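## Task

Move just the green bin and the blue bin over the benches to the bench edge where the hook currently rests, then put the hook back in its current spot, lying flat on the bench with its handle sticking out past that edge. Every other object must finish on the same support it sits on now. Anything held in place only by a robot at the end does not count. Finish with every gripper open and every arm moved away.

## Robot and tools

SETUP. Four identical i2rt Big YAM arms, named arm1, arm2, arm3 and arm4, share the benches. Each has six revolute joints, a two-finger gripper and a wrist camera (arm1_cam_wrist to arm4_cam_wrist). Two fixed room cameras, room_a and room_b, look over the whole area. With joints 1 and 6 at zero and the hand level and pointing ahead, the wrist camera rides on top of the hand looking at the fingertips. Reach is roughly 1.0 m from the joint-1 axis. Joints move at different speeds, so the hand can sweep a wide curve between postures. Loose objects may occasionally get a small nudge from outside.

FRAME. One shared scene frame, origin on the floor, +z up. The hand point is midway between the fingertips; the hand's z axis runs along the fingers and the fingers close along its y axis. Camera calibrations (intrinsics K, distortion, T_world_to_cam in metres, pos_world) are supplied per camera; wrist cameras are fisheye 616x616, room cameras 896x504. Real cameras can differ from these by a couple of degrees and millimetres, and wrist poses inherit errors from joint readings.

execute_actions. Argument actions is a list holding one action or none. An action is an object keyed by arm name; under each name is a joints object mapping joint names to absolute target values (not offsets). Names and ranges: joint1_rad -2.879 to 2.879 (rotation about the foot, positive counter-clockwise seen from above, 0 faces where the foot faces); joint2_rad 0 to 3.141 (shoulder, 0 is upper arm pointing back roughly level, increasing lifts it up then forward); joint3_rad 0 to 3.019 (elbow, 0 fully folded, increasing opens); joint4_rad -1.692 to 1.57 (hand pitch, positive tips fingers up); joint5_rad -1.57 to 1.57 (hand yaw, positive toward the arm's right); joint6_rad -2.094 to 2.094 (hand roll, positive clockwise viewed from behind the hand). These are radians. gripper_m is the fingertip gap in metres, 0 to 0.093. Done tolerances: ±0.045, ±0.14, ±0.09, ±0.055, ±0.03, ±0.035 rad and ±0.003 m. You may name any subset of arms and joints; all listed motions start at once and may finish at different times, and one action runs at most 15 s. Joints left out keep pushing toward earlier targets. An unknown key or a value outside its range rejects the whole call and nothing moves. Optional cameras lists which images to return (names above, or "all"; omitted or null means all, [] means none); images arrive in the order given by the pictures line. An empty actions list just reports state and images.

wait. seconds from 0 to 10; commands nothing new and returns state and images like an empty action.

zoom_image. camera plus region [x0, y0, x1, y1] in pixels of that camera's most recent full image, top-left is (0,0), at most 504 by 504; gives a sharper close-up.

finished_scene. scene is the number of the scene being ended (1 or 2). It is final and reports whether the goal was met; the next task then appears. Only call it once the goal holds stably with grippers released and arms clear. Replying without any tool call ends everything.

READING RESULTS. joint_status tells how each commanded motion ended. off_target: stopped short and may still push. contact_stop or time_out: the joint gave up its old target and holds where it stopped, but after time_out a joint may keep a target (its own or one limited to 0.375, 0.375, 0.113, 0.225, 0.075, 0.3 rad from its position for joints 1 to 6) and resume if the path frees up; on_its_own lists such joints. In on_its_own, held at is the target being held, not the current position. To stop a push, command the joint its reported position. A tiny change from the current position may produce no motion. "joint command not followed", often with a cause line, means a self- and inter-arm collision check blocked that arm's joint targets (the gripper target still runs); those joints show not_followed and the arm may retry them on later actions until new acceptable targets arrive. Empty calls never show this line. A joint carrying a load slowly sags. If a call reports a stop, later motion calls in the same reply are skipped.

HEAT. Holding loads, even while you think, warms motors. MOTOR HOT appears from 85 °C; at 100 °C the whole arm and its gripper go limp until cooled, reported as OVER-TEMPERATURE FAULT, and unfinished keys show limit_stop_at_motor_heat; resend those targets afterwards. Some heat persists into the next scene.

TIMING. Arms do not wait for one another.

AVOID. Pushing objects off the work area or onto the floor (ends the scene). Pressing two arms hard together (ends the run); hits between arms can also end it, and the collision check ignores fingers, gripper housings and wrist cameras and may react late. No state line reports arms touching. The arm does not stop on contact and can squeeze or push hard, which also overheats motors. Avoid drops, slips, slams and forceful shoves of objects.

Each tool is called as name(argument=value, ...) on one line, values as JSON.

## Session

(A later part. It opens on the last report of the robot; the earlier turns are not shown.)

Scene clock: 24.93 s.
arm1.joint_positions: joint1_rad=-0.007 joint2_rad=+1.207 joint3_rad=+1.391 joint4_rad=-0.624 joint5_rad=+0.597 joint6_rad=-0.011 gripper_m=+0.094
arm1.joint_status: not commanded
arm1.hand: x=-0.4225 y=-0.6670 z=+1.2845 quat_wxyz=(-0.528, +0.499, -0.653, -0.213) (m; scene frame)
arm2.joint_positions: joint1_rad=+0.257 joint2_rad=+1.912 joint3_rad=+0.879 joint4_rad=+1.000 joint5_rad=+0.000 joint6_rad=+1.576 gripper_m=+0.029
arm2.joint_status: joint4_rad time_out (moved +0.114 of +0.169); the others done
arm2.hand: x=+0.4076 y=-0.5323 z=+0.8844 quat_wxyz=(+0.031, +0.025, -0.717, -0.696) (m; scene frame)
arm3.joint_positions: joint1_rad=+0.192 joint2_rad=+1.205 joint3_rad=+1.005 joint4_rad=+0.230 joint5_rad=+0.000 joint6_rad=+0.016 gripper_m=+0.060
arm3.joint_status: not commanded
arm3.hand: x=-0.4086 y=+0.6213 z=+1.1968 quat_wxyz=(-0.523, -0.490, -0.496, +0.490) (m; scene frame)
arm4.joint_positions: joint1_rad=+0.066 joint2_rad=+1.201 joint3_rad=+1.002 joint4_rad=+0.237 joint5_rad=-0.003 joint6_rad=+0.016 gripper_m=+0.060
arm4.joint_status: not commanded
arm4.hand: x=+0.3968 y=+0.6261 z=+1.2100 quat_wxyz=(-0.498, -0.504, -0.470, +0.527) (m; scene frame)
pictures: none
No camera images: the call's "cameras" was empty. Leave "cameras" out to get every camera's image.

execute_actions(actions=[{"arm2":{"joints":{"joint2_rad":1.765,"joint3_rad":0.665,"joint4_rad":1.165}}}], cameras=["arm2_cam_wrist","arm1_cam_wrist"])

zoom_image(camera="arm1_cam_wrist", region=[330, 200, 500, 320])

Scene clock: 27.27 s.
arm1.joint_positions: joint1_rad=-0.007 joint2_rad=+1.207 joint3_rad=+1.391 joint4_rad=-0.624 joint5_rad=+0.597 joint6_rad=-0.011 gripper_m=+0.094
arm1.joint_status: not commanded
arm1.hand: x=-0.4225 y=-0.6670 z=+1.2845 quat_wxyz=(-0.528, +0.499, -0.653, -0.213) (m; scene frame)
arm2.joint_positions: joint1_rad=+0.257 joint2_rad=+1.793 joint3_rad=+0.651 joint4_rad=+1.103 joint5_rad=+0.000 joint6_rad=+1.576 gripper_m=+0.029
arm2.joint_status: joint4_rad time_out (moved +0.104 of +0.165); the others done
arm2.on_its_own: joint4_rad reads +1.103 and still pushes toward +1.165 since a time_out
arm2.hand: x=+0.4137 y=-0.6101 z=+0.8836 quat_wxyz=(+0.031, +0.025, -0.719, -0.694) (m; scene frame)
arm3.joint_positions: joint1_rad=+0.192 joint2_rad=+1.205 joint3_rad=+1.005 joint4_rad=+0.230 joint5_rad=+0.000 joint6_rad=+0.016 gripper_m=+0.060
arm3.joint_status: not commanded
arm3.hand: x=-0.4086 y=+0.6213 z=+1.1968 quat_wxyz=(-0.523, -0.490, -0.496, +0.490) (m; scene frame)
arm4.joint_positions: joint1_rad=+0.066 joint2_rad=+1.201 joint3_rad=+1.002 joint4_rad=+0.237 joint5_rad=-0.003 joint6_rad=+0.016 gripper_m=+0.060
arm4.joint_status: not commanded
arm4.hand: x=+0.3968 y=+0.6261 z=+1.2100 quat_wxyz=(-0.498, -0.504, -0.470, +0.527) (m; scene frame)
pictures: arm1_cam_wrist, arm2_cam_wrist
camera_calibration (this result's frames):
arm1_cam_wrist: T_world_to_cam=[[0.871787, -0.428631, 0.237197, -0.223731], [-0.251091, -0.806718, -0.534939, 0.0475635], [0.420643, 0.406795, -0.810911, 1.61479], [0, 0, 0, 1]] pos_world=[-0.472259, -0.714415, 1.38796]
arm2_cam_wrist: T_world_to_cam=[[-0.00252667, -0.0250351, -0.999683, 0.867415], [-0.756642, -0.653574, 0.0182799, -0.0965861], [-0.653825, 0.756448, -0.0172913, 0.869711], [0, 0, 0, 1]] pos_world=[0.497749, -0.699302, 0.883944]
Images, in order (width x height): arm1_cam_wrist 616x616, arm2_cam_wrist 616x616.

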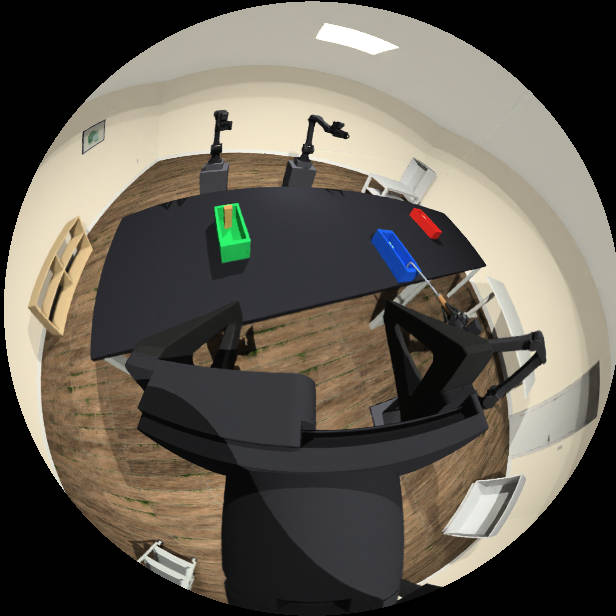

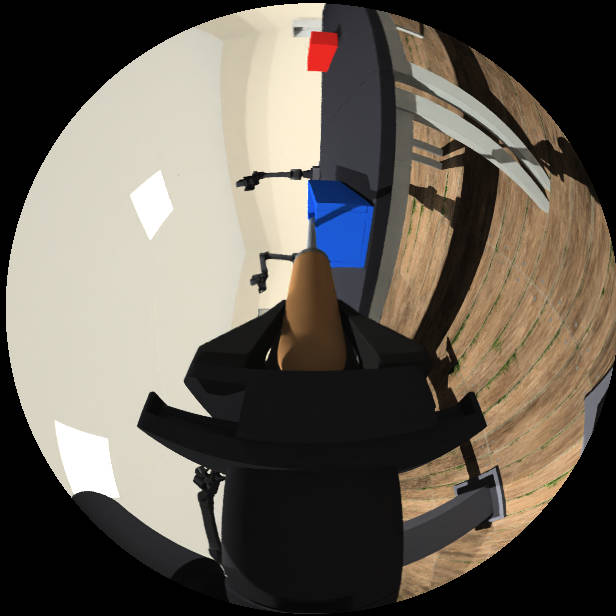

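Region (330, 200, 500, 320) of arm1_cam_wrist's 616x616 image, scaled by 2.965, with more detail than that image has; it fills the top 356 rows of this view, and the rest is white.

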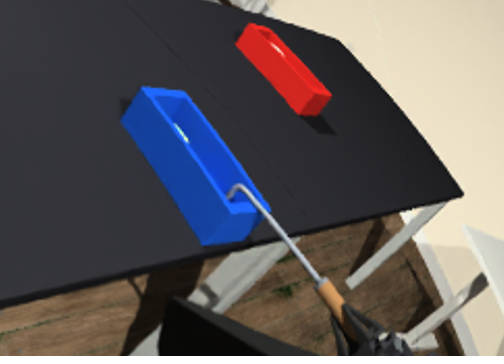

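execute_actions(actions=[{"arm2":{"joints":{"joint3_rad":1.0}},"arm1":{"joints":{"joint1_rad":0.2,"joint5_rad":-0.868,"joint4_rad":0.69,"joint3_rad":2.0,"joint2_rad":1.9}}}], cameras=[])

execute_actions(actions=[{"arm2":{"joints":{"joint3_rad":1.35,"joint4_rad":0.8}}}], cameras=[])

execute_actions(actions=[{"arm2":{"joints":{"joint1_rad":0.822,"joint5_rad":0.475,"joint3_rad":1.72,"joint2_rad":2.0}}}], cameras=["room_a"])

execute_actions(actions=[{"arm2":{"joints":{"joint2_rad":2.32}}}], cameras=["arm2_cam_wrist"])

Scene clock: 29.63 s.
arm1.joint_positions: joint1_rad=+0.208 joint2_rad=+1.906 joint3_rad=+1.942 joint4_rad=+0.672 joint5_rad=-0.865 joint6_rad=-0.007 gripper_m=+0.094
arm1.joint_status: all done
arm1.hand: x=-0.8197 y=-0.5427 z=+1.3983 quat_wxyz=(-0.342, +0.530, +0.090, -0.771) (m; scene frame)
arm2.joint_positions: joint1_rad=+0.257 joint2_rad=+1.789 joint3_rad=+0.955 joint4_rad=+1.114 joint5_rad=+0.000 joint6_rad=+1.576 gripper_m=+0.029
arm2.joint_status: all done
arm2.hand: x=+0.4076 y=-0.5237 z=+1.0268 quat_wxyz=(+0.035, +0.020, -0.599, -0.800) (m; scene frame)
arm3.joint_positions: joint1_rad=+0.192 joint2_rad=+1.205 joint3_rad=+1.005 joint4_rad=+0.230 joint5_rad=+0.000 joint6_rad=+0.016 gripper_m=+0.060
arm3.joint_status: not commanded
arm3.hand: x=-0.4086 y=+0.6213 z=+1.1968 quat_wxyz=(-0.523, -0.490, -0.496, +0.490) (m; scene frame)
arm4.joint_positions: joint1_rad=+0.066 joint2_rad=+1.201 joint3_rad=+1.002 joint4_rad=+0.237 joint5_rad=-0.003 joint6_rad=+0.016 gripper_m=+0.060
arm4.joint_status: not commanded
arm4.hand: x=+0.3968 y=+0.6261 z=+1.2100 quat_wxyz=(-0.498, -0.504, -0.470, +0.527) (m; scene frame)
pictures: none
No camera images: the call's "cameras" was empty. Leave "cameras" out to get every camera's image.

Scene clock: 30.83 s.
arm1.joint_positions: joint1_rad=+0.208 joint2_rad=+1.906 joint3_rad=+1.942 joint4_rad=+0.672 joint5_rad=-0.865 joint6_rad=-0.007 gripper_m=+0.094
arm1.joint_status: not commanded
arm1.hand: x=-0.8197 y=-0.5427 z=+1.3983 quat_wxyz=(-0.342, +0.530, +0.090, -0.771) (m; scene frame)
arm2.joint_positions: joint1_rad=+0.257 joint2_rad=+1.795 joint3_rad=+1.283 joint4_rad=+0.786 joint5_rad=+0.000 joint6_rad=+1.576 gripper_m=+0.029
arm2.joint_status: all done
arm2.hand: x=+0.4018 y=-0.4455 z=+1.1205 quat_wxyz=(+0.035, +0.020, -0.602, -0.798) (m; scene frame)
arm3.joint_positions: joint1_rad=+0.192 joint2_rad=+1.205 joint3_rad=+1.005 joint4_rad=+0.230 joint5_rad=+0.000 joint6_rad=+0.016 gripper_m=+0.060
arm3.joint_status: not commanded
arm3.hand: x=-0.4086 y=+0.6213 z=+1.1968 quat_wxyz=(-0.523, -0.490, -0.496, +0.490) (m; scene frame)
arm4.joint_positions: joint1_rad=+0.066 joint2_rad=+1.201 joint3_rad=+1.002 joint4_rad=+0.237 joint5_rad=-0.003 joint6_rad=+0.016 gripper_m=+0.060
arm4.joint_status: not commanded
arm4.hand: x=+0.3968 y=+0.6261 z=+1.2100 quat_wxyz=(-0.498, -0.504, -0.470, +0.527) (m; scene frame)
pictures: none
No camera images: the call's "cameras" was empty. Leave "cameras" out to get every camera's image.

Scene clock: 32.90 s.
arm1.joint_positions: joint1_rad=+0.208 joint2_rad=+1.906 joint3_rad=+1.942 joint4_rad=+0.672 joint5_rad=-0.865 joint6_rad=-0.007 gripper_m=+0.094
arm1.joint_status: not commanded
arm1.hand: x=-0.8197 y=-0.5427 z=+1.3983 quat_wxyz=(-0.342, +0.530, +0.090, -0.771) (m; scene frame)
arm2.joint_positions: joint1_rad=+0.819 joint2_rad=+2.052 joint3_rad=+1.636 joint4_rad=+0.779 joint5_rad=+0.481 joint6_rad=+1.577 gripper_m=+0.029
arm2.joint_status: all done
arm2.hand: x=+0.0347 y=-0.4811 z=+1.1183 quat_wxyz=(+0.127, -0.016, -0.584, -0.802) (m; scene frame)
arm3.joint_positions: joint1_rad=+0.192 joint2_rad=+1.205 joint3_rad=+1.005 joint4_rad=+0.230 joint5_rad=+0.000 joint6_rad=+0.016 gripper_m=+0.060
arm3.joint_status: not commanded
arm3.hand: x=-0.4086 y=+0.6213 z=+1.1968 quat_wxyz=(-0.523, -0.490, -0.496, +0.490) (m; scene frame)
arm4.joint_positions: joint1_rad=+0.066 joint2_rad=+1.201 joint3_rad=+1.002 joint4_rad=+0.237 joint5_rad=-0.003 joint6_rad=+0.016 gripper_m=+0.060
arm4.joint_status: not commanded
arm4.hand: x=+0.3968 y=+0.6261 z=+1.2100 quat_wxyz=(-0.498, -0.504, -0.470, +0.527) (m; scene frame)
pictures: room_a
Images, in order (width x height): room_a 896x504.

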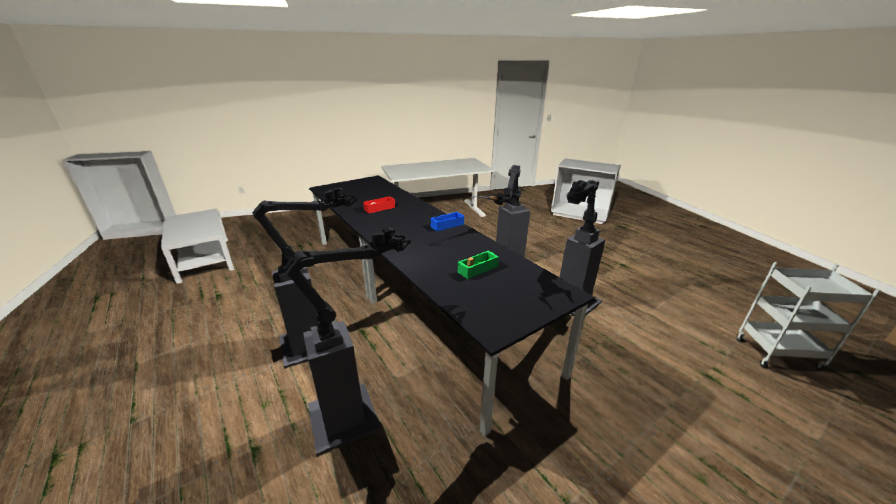

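Scene clock: 34.27 s.
arm1.joint_positions: joint1_rad=+0.208 joint2_rad=+1.906 joint3_rad=+1.942 joint4_rad=+0.672 joint5_rad=-0.865 joint6_rad=-0.007 gripper_m=+0.094
arm1.joint_status: not commanded
arm1.hand: x=-0.8197 y=-0.5427 z=+1.3983 quat_wxyz=(-0.342, +0.530, +0.090, -0.771) (m; scene frame)
arm2.joint_positions: joint1_rad=+0.819 joint2_rad=+2.361 joint3_rad=+1.676 joint4_rad=+0.788 joint5_rad=+0.475 joint6_rad=+1.578 gripper_m=+0.029
arm2.joint_status: all done
arm2.hand: x=+0.0081 y=-0.4474 z=+0.8879 quat_wxyz=(+0.081, +0.035, -0.672, -0.735) (m; scene frame)
arm3.joint_positions: joint1_rad=+0.192 joint2_rad=+1.205 joint3_rad=+1.005 joint4_rad=+0.230 joint5_rad=+0.000 joint6_rad=+0.016 gripper_m=+0.060
arm3.joint_status: not commanded
arm3.hand: x=-0.4086 y=+0.6213 z=+1.1968 quat_wxyz=(-0.523, -0.490, -0.496, +0.490) (m; scene frame)
arm4.joint_positions: joint1_rad=+0.066 joint2_rad=+1.201 joint3_rad=+1.002 joint4_rad=+0.237 joint5_rad=-0.003 joint6_rad=+0.016 gripper_m=+0.060
arm4.joint_status: not commanded
arm4.hand: x=+0.3968 y=+0.6261 z=+1.2100 quat_wxyz=(-0.498, -0.504, -0.470, +0.527) (m; scene frame)
pictures: arm2_cam_wrist
camera_calibration (this result's frames):
arm2_cam_wrist: T_world_to_cam=[[-0.0682061, 0.0945601, -0.99318, 0.922992], [-0.698502, -0.715325, -0.0201363, -0.291189], [-0.71235, 0.692365, 0.11484, 0.335975], [0, 0, 0, 1]] pos_world=[0.098889, -0.52819, 0.87225]
Images, in order (width x height): arm2_cam_wrist 616x616.

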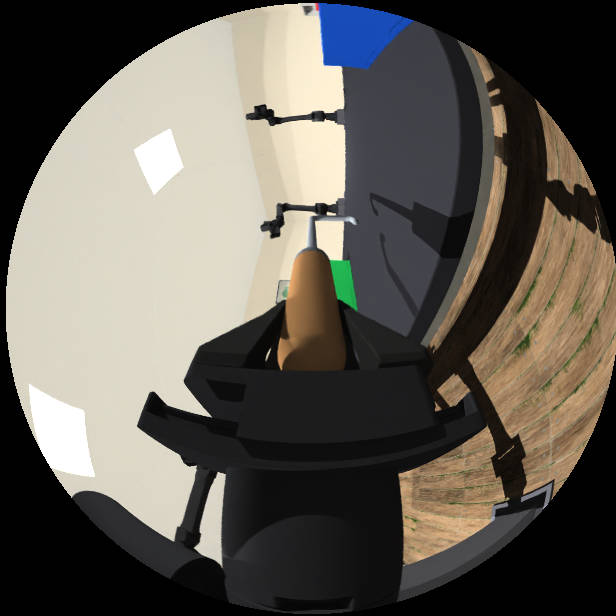

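execute_actions(actions=[], cameras=["room_b"])

execute_actions(actions=[{"arm2":{"joints":{"joint2_rad":2.38,"joint6_rad":0.8}}}], cameras=[])

execute_actions(actions=[{"arm2":{"joints":{"joint2_rad":2.42,"joint6_rad":0}}}], cameras=["room_b","arm2_cam_wrist"])

Scene clock: 35.67 s.
arm1.joint_positions: joint1_rad=+0.208 joint2_rad=+1.906 joint3_rad=+1.942 joint4_rad=+0.672 joint5_rad=-0.865 joint6_rad=-0.007 gripper_m=+0.094
arm1.joint_status: not commanded
arm1.hand: x=-0.8197 y=-0.5427 z=+1.3983 quat_wxyz=(-0.342, +0.530, +0.090, -0.771) (m; scene frame)
arm2.joint_positions: joint1_rad=+0.819 joint2_rad=+2.361 joint3_rad=+1.676 joint4_rad=+0.788 joint5_rad=+0.475 joint6_rad=+1.578 gripper_m=+0.029
arm2.joint_status: all done
arm2.hand: x=+0.0081 y=-0.4474 z=+0.8879 quat_wxyz=(+0.081, +0.035, -0.672, -0.735) (m; scene frame)
arm3.joint_positions: joint1_rad=+0.192 joint2_rad=+1.205 joint3_rad=+1.005 joint4_rad=+0.230 joint5_rad=+0.000 joint6_rad=+0.016 gripper_m=+0.060
arm3.joint_status: not commanded
arm3.hand: x=-0.4086 y=+0.6213 z=+1.1968 quat_wxyz=(-0.523, -0.490, -0.496, +0.490) (m; scene frame)
arm4.joint_positions: joint1_rad=+0.066 joint2_rad=+1.201 joint3_rad=+1.002 joint4_rad=+0.237 joint5_rad=-0.003 joint6_rad=+0.016 gripper_m=+0.060
arm4.joint_status: not commanded
arm4.hand: x=+0.3968 y=+0.6261 z=+1.2100 quat_wxyz=(-0.498, -0.504, -0.470, +0.527) (m; scene frame)
pictures: room_b
Images, in order (width x height): room_b 896x504.

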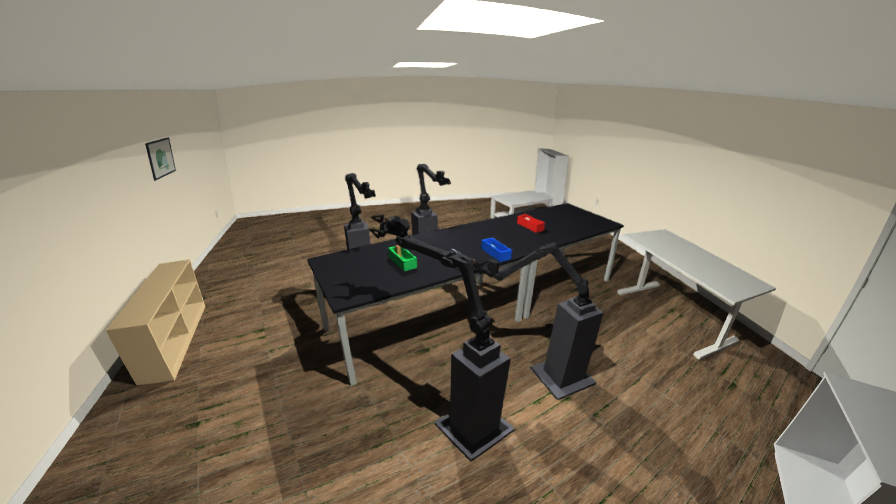

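Scene clock: 37.40 s.
arm1.joint_positions: joint1_rad=+0.208 joint2_rad=+1.906 joint3_rad=+1.942 joint4_rad=+0.672 joint5_rad=-0.865 joint6_rad=-0.007 gripper_m=+0.094
arm1.joint_status: not commanded
arm1.hand: x=-0.8197 y=-0.5427 z=+1.3983 quat_wxyz=(-0.342, +0.530, +0.090, -0.771) (m; scene frame)
arm2.joint_positions: joint1_rad=+0.819 joint2_rad=+2.405 joint3_rad=+1.676 joint4_rad=+0.788 joint5_rad=+0.474 joint6_rad=+0.810 gripper_m=+0.029
arm2.joint_status: all done
arm2.hand: x=+0.0083 y=-0.4480 z=+0.8514 quat_wxyz=(-0.202, +0.297, -0.619, -0.698) (m; scene frame)
arm3.joint_positions: joint1_rad=+0.192 joint2_rad=+1.205 joint3_rad=+1.005 joint4_rad=+0.230 joint5_rad=+0.000 joint6_rad=+0.016 gripper_m=+0.060
arm3.joint_status: not commanded
arm3.hand: x=-0.4086 y=+0.6213 z=+1.1968 quat_wxyz=(-0.523, -0.490, -0.496, +0.490) (m; scene frame)
arm4.joint_positions: joint1_rad=+0.066 joint2_rad=+1.201 joint3_rad=+1.002 joint4_rad=+0.237 joint5_rad=-0.003 joint6_rad=+0.016 gripper_m=+0.060
arm4.joint_status: not commanded
arm4.hand: x=+0.3968 y=+0.6261 z=+1.2100 quat_wxyz=(-0.498, -0.504, -0.470, +0.527) (m; scene frame)
pictures: none
No camera images: the call's "cameras" was empty. Leave "cameras" out to get every camera's image.

Scene clock: 39.13 s.
arm1.joint_positions: joint1_rad=+0.208 joint2_rad=+1.906 joint3_rad=+1.942 joint4_rad=+0.672 joint5_rad=-0.865 joint6_rad=-0.007 gripper_m=+0.094
arm1.joint_status: not commanded
arm1.hand: x=-0.8197 y=-0.5427 z=+1.3983 quat_wxyz=(-0.342, +0.530, +0.090, -0.771) (m; scene frame)
arm2.joint_positions: joint1_rad=+0.819 joint2_rad=+2.436 joint3_rad=+1.676 joint4_rad=+0.788 joint5_rad=+0.473 joint6_rad=+0.011 gripper_m=+0.029
arm2.joint_status: all done
arm2.hand: x=+0.0086 y=-0.4493 z=+0.8256 quat_wxyz=(-0.455, +0.526, -0.457, -0.554) (m; scene frame)
arm3.joint_positions: joint1_rad=+0.192 joint2_rad=+1.205 joint3_rad=+1.005 joint4_rad=+0.230 joint5_rad=+0.000 joint6_rad=+0.016 gripper_m=+0.060
arm3.joint_status: not commanded
arm3.hand: x=-0.4086 y=+0.6213 z=+1.1968 quat_wxyz=(-0.523, -0.490, -0.496, +0.490) (m; scene frame)
arm4.joint_positions: joint1_rad=+0.066 joint2_rad=+1.201 joint3_rad=+1.002 joint4_rad=+0.237 joint5_rad=-0.003 joint6_rad=+0.016 gripper_m=+0.060
arm4.joint_status: not commanded
arm4.hand: x=+0.3968 y=+0.6261 z=+1.2100 quat_wxyz=(-0.498, -0.504, -0.470, +0.527) (m; scene frame)
pictures: arm2_cam_wrist, room_b
camera_calibration (this result's frames):
arm2_cam_wrist: T_world_to_cam=[[0.984018, 0.176713, -0.0219408, 0.0873581], [0.0826915, -0.562597, -0.822586, 0.430898], [-0.157705, 0.807625, -0.568218, 0.955721], [0, 0, 0, 1]] pos_world=[0.0291288, -0.544879, 0.899424]
Images, in order (width x height): arm2_cam_wrist 616x616, room_b 896x504.

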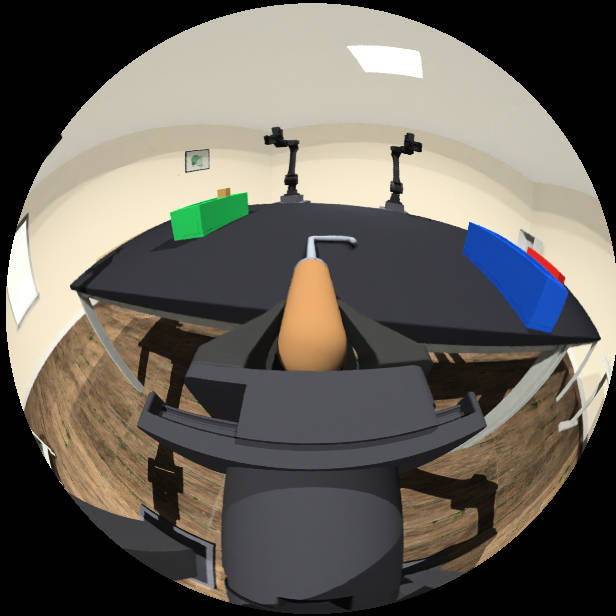

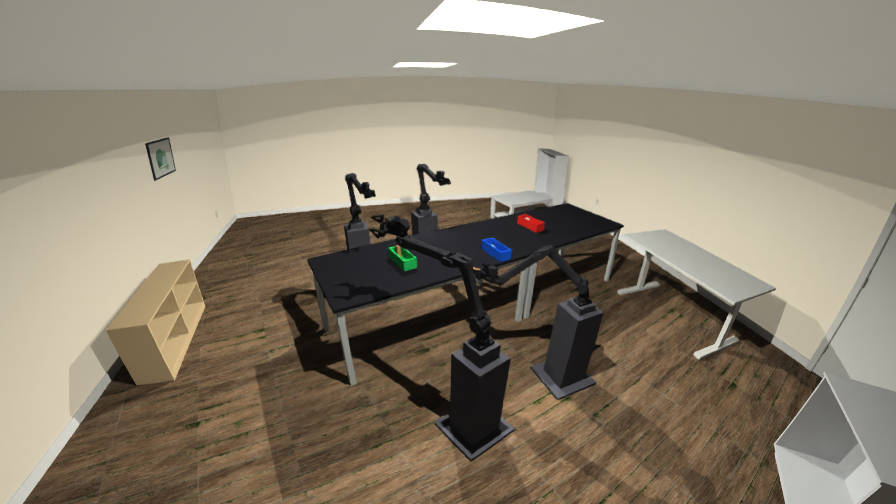

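execute_actions(actions=[{"arm2":{"joints":{"joint2_rad":2.445,"joint4_rad":0.76}}}], cameras=[])

execute_actions(actions=[{"arm2":{"joints":{"gripper_m":0.093}}}], cameras=[])

execute_actions(actions=[{"arm2":{"joints":{"joint2_rad":1.9}}}], cameras=[])

execute_actions(actions=[{"arm2":{"joints":{"joint1_rad":0.0}},"arm1":{"joints":{"joint1_rad":-0.846,"joint2_rad":2.4,"joint3_rad":2.02}}}], cameras=[])

execute_actions(actions=[{"arm1":{"joints":{"joint2_rad":2.58}}}], cameras=["arm1_cam_wrist"])

Scene clock: 40.13 s.
arm1.joint_positions: joint1_rad=+0.208 joint2_rad=+1.906 joint3_rad=+1.942 joint4_rad=+0.672 joint5_rad=-0.865 joint6_rad=-0.007 gripper_m=+0.094
arm1.joint_status: not commanded
arm1.hand: x=-0.8197 y=-0.5427 z=+1.3983 quat_wxyz=(-0.342, +0.530, +0.090, -0.771) (m; scene frame)
arm2.joint_positions: joint1_rad=+0.819 joint2_rad=+2.443 joint3_rad=+1.676 joint4_rad=+0.771 joint5_rad=+0.473 joint6_rad=+0.009 gripper_m=+0.029
arm2.joint_status: all done
arm2.hand: x=+0.0088 y=-0.4497 z=+0.8155 quat_wxyz=(-0.454, +0.535, -0.459, -0.546) (m; scene frame)
arm3.joint_positions: joint1_rad=+0.192 joint2_rad=+1.205 joint3_rad=+1.005 joint4_rad=+0.230 joint5_rad=+0.000 joint6_rad=+0.016 gripper_m=+0.060
arm3.joint_status: not commanded
arm3.hand: x=-0.4086 y=+0.6213 z=+1.1968 quat_wxyz=(-0.523, -0.490, -0.496, +0.490) (m; scene frame)
arm4.joint_positions: joint1_rad=+0.066 joint2_rad=+1.201 joint3_rad=+1.002 joint4_rad=+0.237 joint5_rad=-0.003 joint6_rad=+0.016 gripper_m=+0.060
arm4.joint_status: not commanded
arm4.hand: x=+0.3968 y=+0.6261 z=+1.2100 quat_wxyz=(-0.498, -0.504, -0.470, +0.527) (m; scene frame)
pictures: none
No camera images: the call's "cameras" was empty. Leave "cameras" out to get every camera's image.

Scene clock: 40.83 s.
arm1.joint_positions: joint1_rad=+0.208 joint2_rad=+1.906 joint3_rad=+1.942 joint4_rad=+0.672 joint5_rad=-0.865 joint6_rad=-0.007 gripper_m=+0.094
arm1.joint_status: not commanded
arm1.hand: x=-0.8197 y=-0.5427 z=+1.3983 quat_wxyz=(-0.342, +0.530, +0.090, -0.771) (m; scene frame)
arm2.joint_positions: joint1_rad=+0.819 joint2_rad=+2.443 joint3_rad=+1.676 joint4_rad=+0.771 joint5_rad=+0.473 joint6_rad=+0.008 gripper_m=+0.093
arm2.joint_status: all done
arm2.hand: x=+0.0088 y=-0.4496 z=+0.8157 quat_wxyz=(-0.454, +0.535, -0.458, -0.545) (m; scene frame)
arm3.joint_positions: joint1_rad=+0.192 joint2_rad=+1.205 joint3_rad=+1.005 joint4_rad=+0.230 joint5_rad=+0.000 joint6_rad=+0.016 gripper_m=+0.060
arm3.joint_status: not commanded
arm3.hand: x=-0.4086 y=+0.6213 z=+1.1968 quat_wxyz=(-0.523, -0.490, -0.496, +0.490) (m; scene frame)
arm4.joint_positions: joint1_rad=+0.066 joint2_rad=+1.201 joint3_rad=+1.002 joint4_rad=+0.237 joint5_rad=-0.003 joint6_rad=+0.016 gripper_m=+0.060
arm4.joint_status: not commanded
arm4.hand: x=+0.3968 y=+0.6261 z=+1.2100 quat_wxyz=(-0.498, -0.504, -0.470, +0.527) (m; scene frame)
pictures: none
No camera images: the call's "cameras" was empty. Leave "cameras" out to get every camera's image.

Scene clock: 42.57 s.
arm1.joint_positions: joint1_rad=+0.208 joint2_rad=+1.906 joint3_rad=+1.942 joint4_rad=+0.672 joint5_rad=-0.865 joint6_rad=-0.007 gripper_m=+0.094
arm1.joint_status: not commanded
arm1.hand: x=-0.8197 y=-0.5427 z=+1.3983 quat_wxyz=(-0.342, +0.530, +0.090, -0.771) (m; scene frame)
arm2.joint_positions: joint1_rad=+0.819 joint2_rad=+1.908 joint3_rad=+1.714 joint4_rad=+0.765 joint5_rad=+0.473 joint6_rad=+0.007 gripper_m=+0.093
arm2.joint_status: all done
arm2.hand: x=+0.0591 y=-0.5157 z=+1.2721 quat_wxyz=(-0.480, +0.320, -0.394, -0.715) (m; scene frame)
arm3.joint_positions: joint1_rad=+0.192 joint2_rad=+1.205 joint3_rad=+1.005 joint4_rad=+0.230 joint5_rad=+0.000 joint6_rad=+0.016 gripper_m=+0.060
arm3.joint_status: not commanded
arm3.hand: x=-0.4086 y=+0.6213 z=+1.1968 quat_wxyz=(-0.523, -0.490, -0.496, +0.490) (m; scene frame)
arm4.joint_positions: joint1_rad=+0.066 joint2_rad=+1.201 joint3_rad=+1.002 joint4_rad=+0.237 joint5_rad=-0.003 joint6_rad=+0.016 gripper_m=+0.060
arm4.joint_status: not commanded
arm4.hand: x=+0.3968 y=+0.6261 z=+1.2100 quat_wxyz=(-0.498, -0.504, -0.470, +0.527) (m; scene frame)
pictures: none
No camera images: the call's "cameras" was empty. Leave "cameras" out to get every camera's image.

Scene clock: 44.77 s.
arm1.joint_positions: joint1_rad=-0.840 joint2_rad=+2.387 joint3_rad=+1.997 joint4_rad=+0.682 joint5_rad=-0.866 joint6_rad=-0.007 gripper_m=+0.094
arm1.joint_status: all done
arm1.hand: x=+0.0195 y=-0.4537 z=+1.0467 quat_wxyz=(-0.563, +0.531, -0.353, -0.526) (m; scene frame)
arm2.joint_positions: joint1_rad=+0.002 joint2_rad=+1.908 joint3_rad=+1.714 joint4_rad=+0.765 joint5_rad=+0.477 joint6_rad=+0.006 gripper_m=+0.093
arm2.joint_status: all done
arm2.hand: x=+0.6750 y=-0.4349 z=+1.2692 quat_wxyz=(-0.724, +0.136, -0.492, -0.464) (m; scene frame)
arm3.joint_positions: joint1_rad=+0.192 joint2_rad=+1.205 joint3_rad=+1.005 joint4_rad=+0.230 joint5_rad=+0.000 joint6_rad=+0.016 gripper_m=+0.060
arm3.joint_status: not commanded
arm3.hand: x=-0.4086 y=+0.6213 z=+1.1968 quat_wxyz=(-0.523, -0.490, -0.496, +0.490) (m; scene frame)
arm4.joint_positions: joint1_rad=+0.066 joint2_rad=+1.201 joint3_rad=+1.002 joint4_rad=+0.237 joint5_rad=-0.003 joint6_rad=+0.016 gripper_m=+0.060
arm4.joint_status: not commanded
arm4.hand: x=+0.3968 y=+0.6261 z=+1.2100 quat_wxyz=(-0.498, -0.504, -0.470, +0.527) (m; scene frame)
pictures: none
No camera images: the call's "cameras" was empty. Leave "cameras" out to get every camera's image.

Scene clock: 46.13 s.
arm1.joint_positions: joint1_rad=-0.840 joint2_rad=+2.591 joint3_rad=+1.997 joint4_rad=+0.682 joint5_rad=-0.866 joint6_rad=-0.007 gripper_m=+0.094
arm1.joint_status: all done
arm1.hand: x=+0.0236 y=-0.4491 z=+0.8710 quat_wxyz=(-0.496, +0.536, -0.430, -0.532) (m; scene frame)
arm2.joint_positions: joint1_rad=+0.002 joint2_rad=+1.908 joint3_rad=+1.714 joint4_rad=+0.765 joint5_rad=+0.477 joint6_rad=+0.006 gripper_m=+0.093
arm2.joint_status: not commanded
arm2.hand: x=+0.6750 y=-0.4349 z=+1.2692 quat_wxyz=(-0.724, +0.136, -0.492, -0.464) (m; scene frame)
arm3.joint_positions: joint1_rad=+0.192 joint2_rad=+1.205 joint3_rad=+1.005 joint4_rad=+0.230 joint5_rad=+0.000 joint6_rad=+0.016 gripper_m=+0.060
arm3.joint_status: not commanded
arm3.hand: x=-0.4086 y=+0.6213 z=+1.1968 quat_wxyz=(-0.523, -0.490, -0.496, +0.490) (m; scene frame)
arm4.joint_positions: joint1_rad=+0.066 joint2_rad=+1.201 joint3_rad=+1.002 joint4_rad=+0.237 joint5_rad=-0.003 joint6_rad=+0.016 gripper_m=+0.060
arm4.joint_status: not commanded
arm4.hand: x=+0.3968 y=+0.6261 z=+1.2100 quat_wxyz=(-0.498, -0.504, -0.470, +0.527) (m; scene frame)
pictures: arm1_cam_wrist
camera_calibration (this result's frames):
arm1_cam_wrist: T_world_to_cam=[[0.990173, 0.128495, 0.0551969, -0.015233], [0.11493, -0.522795, -0.844676, 0.502831], [-0.0796801, 0.842719, -0.532425, 0.968181], [0, 0, 0, 1]] pos_world=[0.0344379, -0.551069, 0.941054]
Images, in order (width x height): arm1_cam_wrist 616x616.

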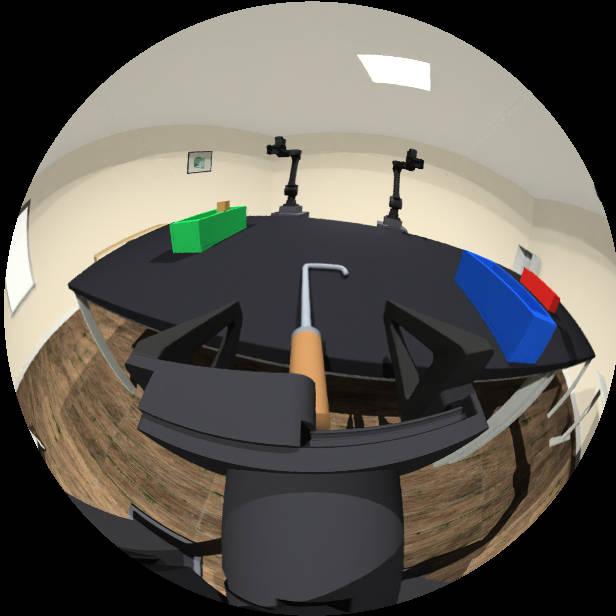

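execute_actions(actions=[{"arm1":{"joints":{"joint2_rad":2.665}}}], cameras=["arm1_cam_wrist"])

Scene clock: 47.37 s.
arm1.joint_positions: joint1_rad=-0.840 joint2_rad=+2.670 joint3_rad=+1.997 joint4_rad=+0.682 joint5_rad=-0.866 joint6_rad=-0.007 gripper_m=+0.094
arm1.joint_status: all done
arm1.hand: x=+0.0188 y=-0.4545 z=+0.8034 quat_wxyz=(-0.468, +0.536, -0.458, -0.533) (m; scene frame)
arm2.joint_positions: joint1_rad=+0.002 joint2_rad=+1.908 joint3_rad=+1.714 joint4_rad=+0.765 joint5_rad=+0.477 joint6_rad=+0.006 gripper_m=+0.093
arm2.joint_status: not commanded
arm2.hand: x=+0.6750 y=-0.4349 z=+1.2692 quat_wxyz=(-0.724, +0.136, -0.492, -0.464) (m; scene frame)
arm3.joint_positions: joint1_rad=+0.192 joint2_rad=+1.205 joint3_rad=+1.005 joint4_rad=+0.230 joint5_rad=+0.000 joint6_rad=+0.016 gripper_m=+0.060
arm3.joint_status: not commanded
arm3.hand: x=-0.4086 y=+0.6213 z=+1.1968 quat_wxyz=(-0.523, -0.490, -0.496, +0.490) (m; scene frame)
arm4.joint_positions: joint1_rad=+0.066 joint2_rad=+1.201 joint3_rad=+1.002 joint4_rad=+0.237 joint5_rad=-0.003 joint6_rad=+0.016 gripper_m=+0.060
arm4.joint_status: not commanded
arm4.hand: x=+0.3968 y=+0.6261 z=+1.2100 quat_wxyz=(-0.498, -0.504, -0.470, +0.527) (m; scene frame)
pictures: arm1_cam_wrist
camera_calibration (this result's frames):
arm1_cam_wrist: T_world_to_cam=[[0.991503, 0.130012, -0.00428109, 0.0423808], [0.0714756, -0.571996, -0.817137, 0.399774], [-0.108687, 0.809888, -0.576428, 0.95733], [0, 0, 0, 1]] pos_world=[0.0334543, -0.552171, 0.878684]
Images, in order (width x height): arm1_cam_wrist 616x616.

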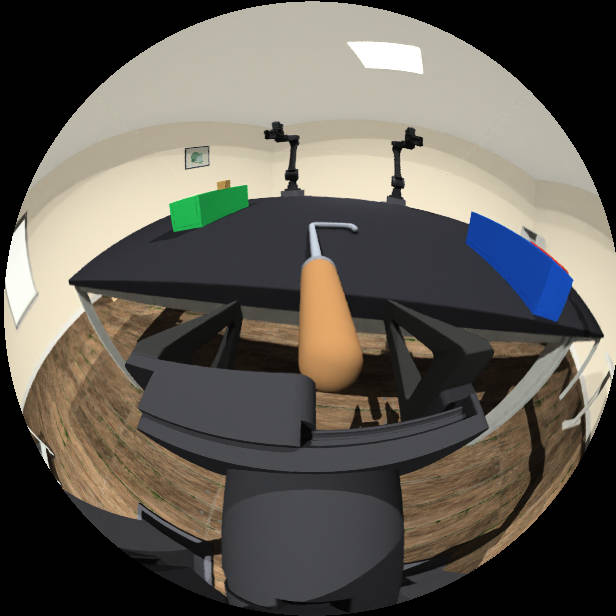

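execute_actions(actions=[{"arm1":{"joints":{"joint2_rad":2.68,"gripper_m":0}}}], cameras=["arm1_cam_wrist"])

execute_actions(actions=[{"arm1":{"joints":{"joint2_rad":2.6,"joint6_rad":0.9}}}], cameras=[])

execute_actions(actions=[{"arm1":{"joints":{"joint2_rad":2.55,"joint6_rad":1.57}}}], cameras=["arm1_cam_wrist"])

execute_actions(actions=[{"arm1":{"joints":{"joint2_rad":2.17,"joint3_rad":1.69,"joint4_rad":0.57}}}], cameras=[])

execute_actions(actions=[{"arm1":{"joints":{"joint1_rad":-0.185,"joint5_rad":0}}}], cameras=["arm1_cam_wrist","arm3_cam_wrist"])

Scene clock: 48.50 s.
arm1.joint_positions: joint1_rad=-0.840 joint2_rad=+2.670 joint3_rad=+1.997 joint4_rad=+0.682 joint5_rad=-0.866 joint6_rad=-0.007 gripper_m=+0.029
arm1.joint_status: gripper_m off_target (ended at +0.029, target +0.000); the others done
arm1.hand: x=+0.0191 y=-0.4547 z=+0.8034 quat_wxyz=(-0.468, +0.536, -0.458, -0.533) (m; scene frame)
arm2.joint_positions: joint1_rad=+0.002 joint2_rad=+1.908 joint3_rad=+1.714 joint4_rad=+0.765 joint5_rad=+0.477 joint6_rad=+0.006 gripper_m=+0.093
arm2.joint_status: not commanded
arm2.hand: x=+0.6750 y=-0.4349 z=+1.2692 quat_wxyz=(-0.724, +0.136, -0.492, -0.464) (m; scene frame)
arm3.joint_positions: joint1_rad=+0.192 joint2_rad=+1.205 joint3_rad=+1.005 joint4_rad=+0.230 joint5_rad=+0.000 joint6_rad=+0.016 gripper_m=+0.060
arm3.joint_status: not commanded
arm3.hand: x=-0.4086 y=+0.6213 z=+1.1968 quat_wxyz=(-0.523, -0.490, -0.496, +0.490) (m; scene frame)
arm4.joint_positions: joint1_rad=+0.066 joint2_rad=+1.201 joint3_rad=+1.002 joint4_rad=+0.237 joint5_rad=-0.003 joint6_rad=+0.016 gripper_m=+0.060
arm4.joint_status: not commanded
arm4.hand: x=+0.3968 y=+0.6261 z=+1.2100 quat_wxyz=(-0.498, -0.504, -0.470, +0.527) (m; scene frame)
pictures: arm1_cam_wrist
camera_calibration (this result's frames):
arm1_cam_wrist: T_world_to_cam=[[0.991553, 0.129634, -0.00428124, 0.0419514], [0.0712573, -0.572023, -0.817137, 0.399641], [-0.108378, 0.809929, -0.576428, 0.957522], [0, 0, 0, 1]] pos_world=[0.0336999, -0.55236, 0.878684]
Images, in order (width x height): arm1_cam_wrist 616x616.

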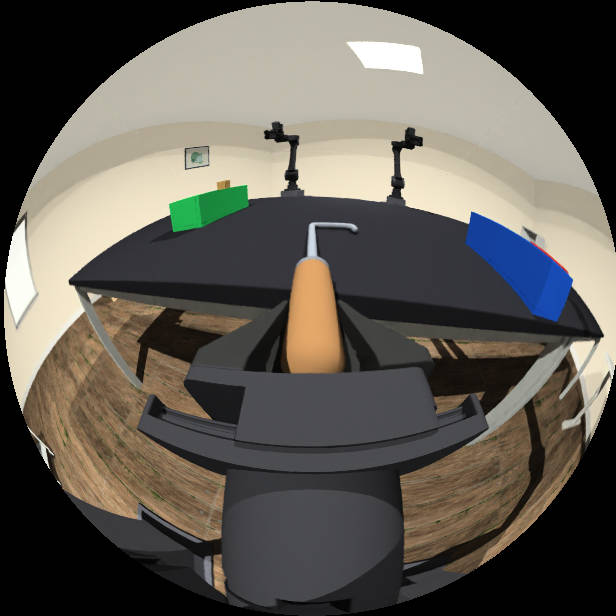

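Scene clock: 50.30 s.
arm1.joint_positions: joint1_rad=-0.841 joint2_rad=+2.627 joint3_rad=+1.997 joint4_rad=+0.682 joint5_rad=-0.865 joint6_rad=+0.875 gripper_m=+0.029
arm1.joint_status: all done
arm1.hand: x=+0.0227 y=-0.4513 z=+0.8409 quat_wxyz=(-0.211, +0.295, -0.629, -0.688) (m; scene frame)
arm2.joint_positions: joint1_rad=+0.002 joint2_rad=+1.908 joint3_rad=+1.714 joint4_rad=+0.765 joint5_rad=+0.477 joint6_rad=+0.006 gripper_m=+0.093
arm2.joint_status: not commanded
arm2.hand: x=+0.6750 y=-0.4349 z=+1.2692 quat_wxyz=(-0.724, +0.136, -0.492, -0.464) (m; scene frame)
arm3.joint_positions: joint1_rad=+0.192 joint2_rad=+1.205 joint3_rad=+1.005 joint4_rad=+0.230 joint5_rad=+0.000 joint6_rad=+0.016 gripper_m=+0.060
arm3.joint_status: not commanded
arm3.hand: x=-0.4086 y=+0.6213 z=+1.1968 quat_wxyz=(-0.523, -0.490, -0.496, +0.490) (m; scene frame)
arm4.joint_positions: joint1_rad=+0.066 joint2_rad=+1.201 joint3_rad=+1.002 joint4_rad=+0.237 joint5_rad=-0.003 joint6_rad=+0.016 gripper_m=+0.060
arm4.joint_status: not commanded
arm4.hand: x=+0.3968 y=+0.6261 z=+1.2100 quat_wxyz=(-0.498, -0.504, -0.470, +0.527) (m; scene frame)
pictures: none
No camera images: the call's "cameras" was empty. Leave "cameras" out to get every camera's image.

Scene clock: 51.97 s.
arm1.joint_positions: joint1_rad=-0.841 joint2_rad=+2.601 joint3_rad=+1.997 joint4_rad=+0.682 joint5_rad=-0.867 joint6_rad=+1.557 gripper_m=+0.029
arm1.joint_status: all done
arm1.hand: x=+0.0240 y=-0.4501 z=+0.8628 quat_wxyz=(+0.025, +0.075, -0.685, -0.724) (m; scene frame)
arm2.joint_positions: joint1_rad=+0.002 joint2_rad=+1.908 joint3_rad=+1.714 joint4_rad=+0.765 joint5_rad=+0.477 joint6_rad=+0.006 gripper_m=+0.093
arm2.joint_status: not commanded
arm2.hand: x=+0.6750 y=-0.4349 z=+1.2692 quat_wxyz=(-0.724, +0.136, -0.492, -0.464) (m; scene frame)
arm3.joint_positions: joint1_rad=+0.192 joint2_rad=+1.205 joint3_rad=+1.005 joint4_rad=+0.230 joint5_rad=+0.000 joint6_rad=+0.016 gripper_m=+0.060
arm3.joint_status: not commanded
arm3.hand: x=-0.4086 y=+0.6213 z=+1.1968 quat_wxyz=(-0.523, -0.490, -0.496, +0.490) (m; scene frame)
arm4.joint_positions: joint1_rad=+0.066 joint2_rad=+1.201 joint3_rad=+1.002 joint4_rad=+0.237 joint5_rad=-0.003 joint6_rad=+0.016 gripper_m=+0.060
arm4.joint_status: not commanded
arm4.hand: x=+0.3968 y=+0.6261 z=+1.2100 quat_wxyz=(-0.498, -0.504, -0.470, +0.527) (m; scene frame)
pictures: arm1_cam_wrist
camera_calibration (this result's frames):
arm1_cam_wrist: T_world_to_cam=[[0.0498313, 0.0457077, -0.997711, 0.878734], [-0.721763, -0.688831, -0.0676059, -0.229763], [-0.690344, 0.72348, -0.00133523, 0.467465], [0, 0, 0, 1]] pos_world=[0.113089, -0.536634, 0.861814]
Images, in order (width x height): arm1_cam_wrist 616x616.

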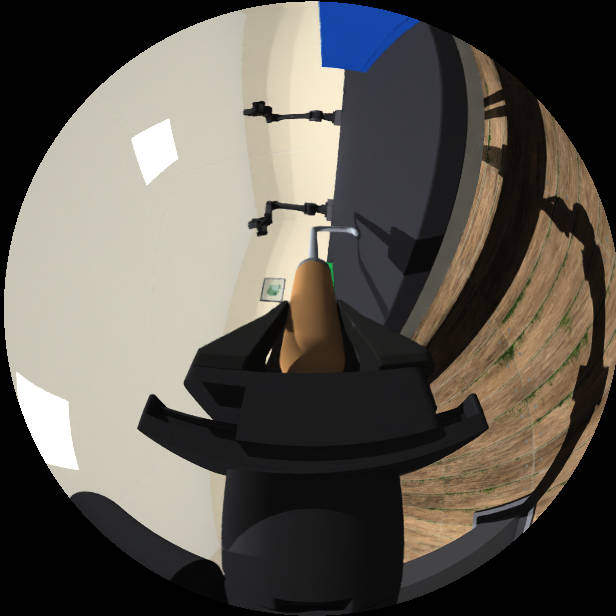

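Scene clock: 53.47 s.
arm1.joint_positions: joint1_rad=-0.841 joint2_rad=+2.197 joint3_rad=+1.677 joint4_rad=+0.556 joint5_rad=-0.867 joint6_rad=+1.558 gripper_m=+0.029
arm1.joint_status: all done
arm1.hand: x=-0.0192 y=-0.4989 z=+1.0130 quat_wxyz=(+0.036, +0.064, -0.696, -0.715) (m; scene frame)
arm2.joint_positions: joint1_rad=+0.002 joint2_rad=+1.908 joint3_rad=+1.714 joint4_rad=+0.765 joint5_rad=+0.477 joint6_rad=+0.006 gripper_m=+0.093
arm2.joint_status: not commanded
arm2.hand: x=+0.6750 y=-0.4349 z=+1.2692 quat_wxyz=(-0.724, +0.136, -0.492, -0.464) (m; scene frame)
arm3.joint_positions: joint1_rad=+0.192 joint2_rad=+1.205 joint3_rad=+1.005 joint4_rad=+0.230 joint5_rad=+0.000 joint6_rad=+0.016 gripper_m=+0.060
arm3.joint_status: not commanded
arm3.hand: x=-0.4086 y=+0.6213 z=+1.1968 quat_wxyz=(-0.523, -0.490, -0.496, +0.490) (m; scene frame)
arm4.joint_positions: joint1_rad=+0.066 joint2_rad=+1.201 joint3_rad=+1.002 joint4_rad=+0.237 joint5_rad=-0.003 joint6_rad=+0.016 gripper_m=+0.060
arm4.joint_status: not commanded
arm4.hand: x=+0.3968 y=+0.6261 z=+1.2100 quat_wxyz=(-0.498, -0.504, -0.470, +0.527) (m; scene frame)
pictures: none
No camera images: the call's "cameras" was empty. Leave "cameras" out to get every camera's image.

Scene clock: 55.63 s.
arm1.joint_positions: joint1_rad=-0.184 joint2_rad=+2.201 joint3_rad=+1.677 joint4_rad=+0.550 joint5_rad=+0.000 joint6_rad=+1.558 gripper_m=+0.029
arm1.joint_status: all done
arm1.hand: x=-0.4027 y=-0.3215 z=+1.0099 quat_wxyz=(-0.029, -0.019, -0.697, -0.716) (m; scene frame)
arm2.joint_positions: joint1_rad=+0.002 joint2_rad=+1.908 joint3_rad=+1.714 joint4_rad=+0.765 joint5_rad=+0.477 joint6_rad=+0.006 gripper_m=+0.093
arm2.joint_status: not commanded
arm2.hand: x=+0.6750 y=-0.4349 z=+1.2692 quat_wxyz=(-0.724, +0.136, -0.492, -0.464) (m; scene frame)
arm3.joint_positions: joint1_rad=+0.192 joint2_rad=+1.205 joint3_rad=+1.005 joint4_rad=+0.230 joint5_rad=+0.000 joint6_rad=+0.016 gripper_m=+0.060
arm3.joint_status: not commanded
arm3.hand: x=-0.4086 y=+0.6213 z=+1.1968 quat_wxyz=(-0.523, -0.490, -0.496, +0.490) (m; scene frame)
arm4.joint_positions: joint1_rad=+0.066 joint2_rad=+1.201 joint3_rad=+1.002 joint4_rad=+0.237 joint5_rad=-0.003 joint6_rad=+0.016 gripper_m=+0.060
arm4.joint_status: not commanded
arm4.hand: x=+0.3968 y=+0.6261 z=+1.2100 quat_wxyz=(-0.498, -0.504, -0.470, +0.527) (m; scene frame)
pictures: arm1_cam_wrist, arm3_cam_wrist
camera_calibration (this result's frames):
arm1_cam_wrist: T_world_to_cam=[[-0.00412194, 0.0145302, -0.999886, 1.01134], [-0.850789, -0.525491, -0.00412906, -0.50275], [-0.525491, 0.850675, 0.0145282, 0.171336], [0, 0, 0, 1]] pos_world=[-0.33353, -0.424637, 1.00666]
arm3_cam_wrist: T_world_to_cam=[[-0.99914, -0.0320161, -0.0263575, -0.363005], [0.00343239, 0.569557, -0.821945, 0.634031], [0.0413275, -0.821328, -0.568957, 1.33256], [0, 0, 0, 1]] pos_world=[-0.41994, 0.721727, 1.26974]
Images, in order (width x height): arm1_cam_wrist 616x616, arm3_cam_wrist 616x616.

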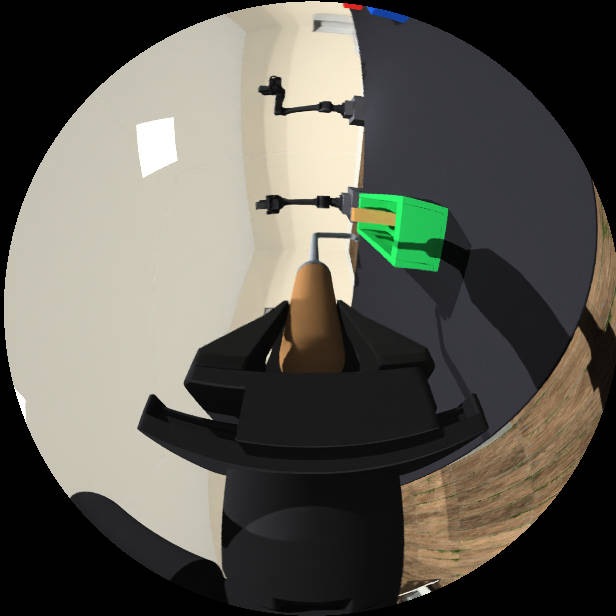

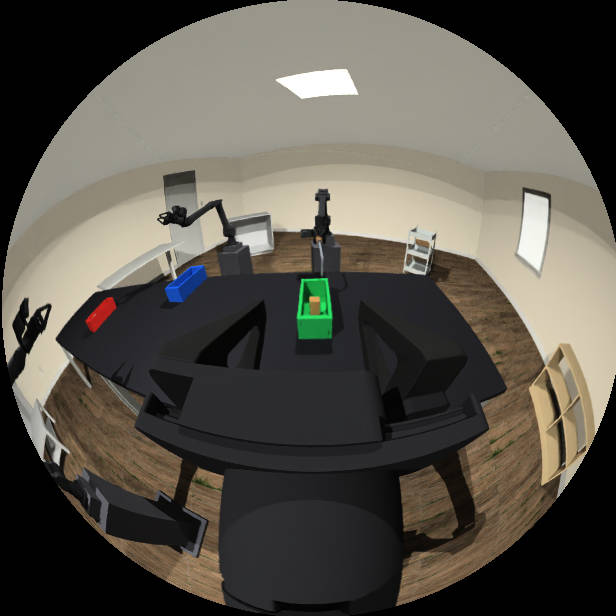

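Hook swung left ~3 cm; correct.

execute_actions(actions=[{"arm1":{"joints":{"joint5_rad":0.075,"joint2_rad":2.33,"joint4_rad":0.73}}}], cameras=["arm1_cam_wrist","arm3_cam_wrist"])

Scene clock: 56.83 s.
arm1.joint_positions: joint1_rad=-0.184 joint2_rad=+2.380 joint3_rad=+1.673 joint4_rad=+0.700 joint5_rad=+0.074 joint6_rad=+1.564 gripper_m=+0.029
arm1.joint_status: all done
arm1.hand: x=-0.3894 y=-0.3202 z=+0.8912 quat_wxyz=(-0.053, -0.047, -0.708, -0.703) (m; scene frame)
arm2.joint_positions: joint1_rad=+0.002 joint2_rad=+1.908 joint3_rad=+1.714 joint4_rad=+0.765 joint5_rad=+0.477 joint6_rad=+0.006 gripper_m=+0.093
arm2.joint_status: not commanded
arm2.hand: x=+0.6750 y=-0.4349 z=+1.2692 quat_wxyz=(-0.724, +0.136, -0.492, -0.464) (m; scene frame)
arm3.joint_positions: joint1_rad=+0.192 joint2_rad=+1.205 joint3_rad=+1.005 joint4_rad=+0.230 joint5_rad=+0.000 joint6_rad=+0.016 gripper_m=+0.060
arm3.joint_status: not commanded
arm3.hand: x=-0.4086 y=+0.6213 z=+1.1968 quat_wxyz=(-0.523, -0.490, -0.496, +0.490) (m; scene frame)
arm4.joint_positions: joint1_rad=+0.066 joint2_rad=+1.201 joint3_rad=+1.002 joint4_rad=+0.237 joint5_rad=-0.003 joint6_rad=+0.016 gripper_m=+0.060
arm4.joint_status: not commanded
arm4.hand: x=+0.3968 y=+0.6261 z=+1.2100 quat_wxyz=(-0.498, -0.504, -0.470, +0.527) (m; scene frame)
pictures: arm1_cam_wrist, arm3_cam_wrist
camera_calibration (this result's frames):
arm1_cam_wrist: T_world_to_cam=[[-0.0129148, -0.0172821, -0.999767, 0.878986], [-0.887569, -0.460265, 0.0194216, -0.505703], [-0.460493, 0.887614, -0.0093948, 0.237365], [0, 0, 0, 1]] pos_world=[-0.32819, -0.428255, 0.890833]
arm3_cam_wrist: T_world_to_cam=[[-0.99914, -0.0320161, -0.0263575, -0.363005], [0.00343239, 0.569557, -0.821945, 0.634031], [0.0413275, -0.821328, -0.568957, 1.33256], [0, 0, 0, 1]] pos_world=[-0.41994, 0.721727, 1.26974]
Images, in order (width x height): arm1_cam_wrist 616x616, arm3_cam_wrist 616x616.

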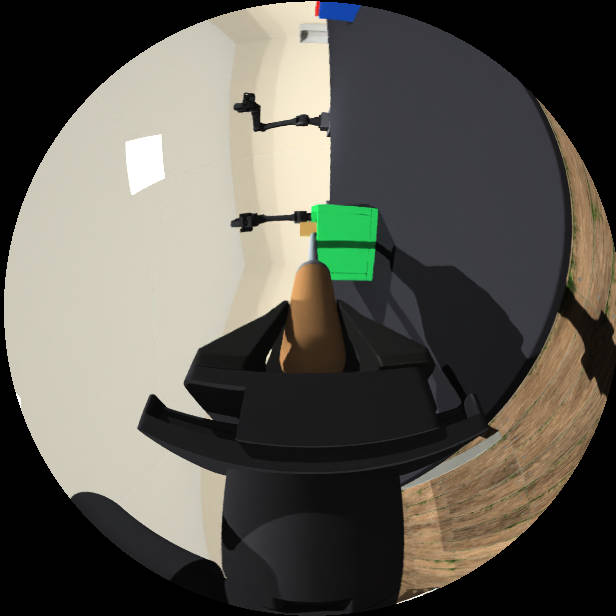

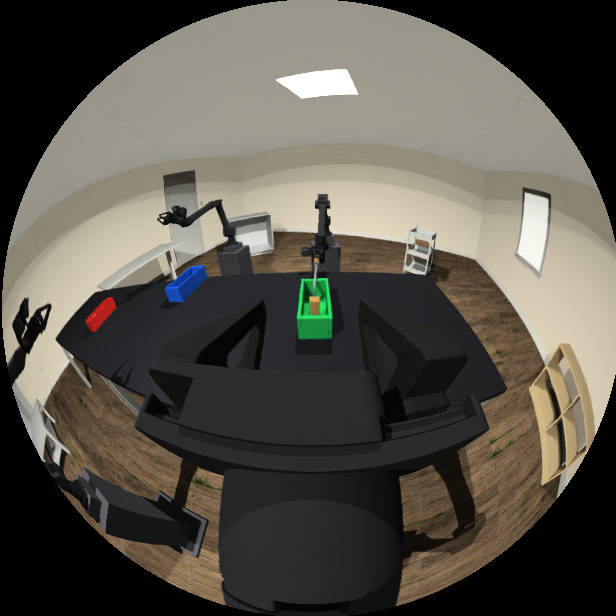

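execute_actions(actions=[{"arm1":{"joints":{"joint2_rad":2.19,"joint3_rad":1.45,"joint4_rad":0.84}}}], cameras=[])

execute_actions(actions=[{"arm1":{"joints":{"joint2_rad":2.05,"joint3_rad":1.17,"joint4_rad":0.98}}}], cameras=[])

execute_actions(actions=[{"arm1":{"joints":{"joint2_rad":1.94,"joint3_rad":0.89,"joint4_rad":1.13}}}], cameras=[])

execute_actions(actions=[{"arm1":{"joints":{"joint2_rad":1.88,"joint3_rad":0.75,"joint4_rad":1.22}}}], cameras=["arm1_cam_wrist","room_b"])

Scene clock: 61.03 s.
arm1.joint_positions: joint1_rad=-0.184 joint2_rad=+2.237 joint3_rad=+1.442 joint4_rad=+0.778 joint5_rad=+0.074 joint6_rad=+1.564 gripper_m=+0.029
arm1.joint_status: joint4_rad time_out (moved +0.078 of +0.140); the others done
arm1.on_its_own: joint4_rad reads +0.778 and still pushes toward +0.840 since a time_out
arm1.hand: x=-0.3932 y=-0.3765 z=+0.9080 quat_wxyz=(-0.053, -0.047, -0.711, -0.699) (m; scene frame)
arm2.joint_positions: joint1_rad=+0.002 joint2_rad=+1.908 joint3_rad=+1.714 joint4_rad=+0.765 joint5_rad=+0.477 joint6_rad=+0.006 gripper_m=+0.093
arm2.joint_status: not commanded
arm2.hand: x=+0.6750 y=-0.4349 z=+1.2692 quat_wxyz=(-0.724, +0.136, -0.492, -0.464) (m; scene frame)
arm3.joint_positions: joint1_rad=+0.192 joint2_rad=+1.205 joint3_rad=+1.005 joint4_rad=+0.230 joint5_rad=+0.000 joint6_rad=+0.016 gripper_m=+0.060
arm3.joint_status: not commanded
arm3.hand: x=-0.4086 y=+0.6213 z=+1.1968 quat_wxyz=(-0.523, -0.490, -0.496, +0.490) (m; scene frame)
arm4.joint_positions: joint1_rad=+0.066 joint2_rad=+1.201 joint3_rad=+1.002 joint4_rad=+0.237 joint5_rad=-0.003 joint6_rad=+0.016 gripper_m=+0.060
arm4.joint_status: not commanded
arm4.hand: x=+0.3968 y=+0.6261 z=+1.2100 quat_wxyz=(-0.498, -0.504, -0.470, +0.527) (m; scene frame)
pictures: none
No camera images: the call's "cameras" was empty. Leave "cameras" out to get every camera's image.

not run: a stop came earlier in this reply.

not run: a stop came earlier in this reply.

not run: a stop came earlier in this reply.

execute_actions(actions=[{"arm1":{"joints":{"joint2_rad":2.05,"joint3_rad":1.17,"joint4_rad":0.98}}}], cameras=[])

execute_actions(actions=[{"arm1":{"joints":{"joint2_rad":1.94,"joint3_rad":0.89,"joint4_rad":1.13}}}], cameras=[])

execute_actions(actions=[{"arm1":{"joints":{"joint2_rad":1.88,"joint3_rad":0.75,"joint4_rad":1.22}}}], cameras=["arm1_cam_wrist","room_b"])

Scene clock: 63.53 s.
arm1.joint_positions: joint1_rad=-0.184 joint2_rad=+2.088 joint3_rad=+1.161 joint4_rad=+0.922 joint5_rad=+0.074 joint6_rad=+1.564 gripper_m=+0.029
arm1.joint_status: joint4_rad time_out (moved +0.144 of +0.202); the others done
arm1.on_its_own: joint4_rad reads +0.922 and still pushes toward +0.980 since a time_out
arm1.hand: x=-0.3986 y=-0.4558 z=+0.9174 quat_wxyz=(-0.053, -0.047, -0.707, -0.703) (m; scene frame)
arm2.joint_positions: joint1_rad=+0.002 joint2_rad=+1.908 joint3_rad=+1.714 joint4_rad=+0.765 joint5_rad=+0.477 joint6_rad=+0.006 gripper_m=+0.093
arm2.joint_status: not commanded
arm2.hand: x=+0.6750 y=-0.4349 z=+1.2692 quat_wxyz=(-0.724, +0.136, -0.492, -0.464) (m; scene frame)
arm3.joint_positions: joint1_rad=+0.192 joint2_rad=+1.205 joint3_rad=+1.005 joint4_rad=+0.230 joint5_rad=+0.000 joint6_rad=+0.016 gripper_m=+0.060
arm3.joint_status: not commanded
arm3.hand: x=-0.4086 y=+0.6213 z=+1.1968 quat_wxyz=(-0.523, -0.490, -0.496, +0.490) (m; scene frame)
arm4.joint_positions: joint1_rad=+0.066 joint2_rad=+1.201 joint3_rad=+1.002 joint4_rad=+0.237 joint5_rad=-0.003 joint6_rad=+0.016 gripper_m=+0.060
arm4.joint_status: not commanded
arm4.hand: x=+0.3968 y=+0.6261 z=+1.2100 quat_wxyz=(-0.498, -0.504, -0.470, +0.527) (m; scene frame)
pictures: none
No camera images: the call's "cameras" was empty. Leave "cameras" out to get every camera's image.

not run: a stop came earlier in this reply.

not run: a stop came earlier in this reply.


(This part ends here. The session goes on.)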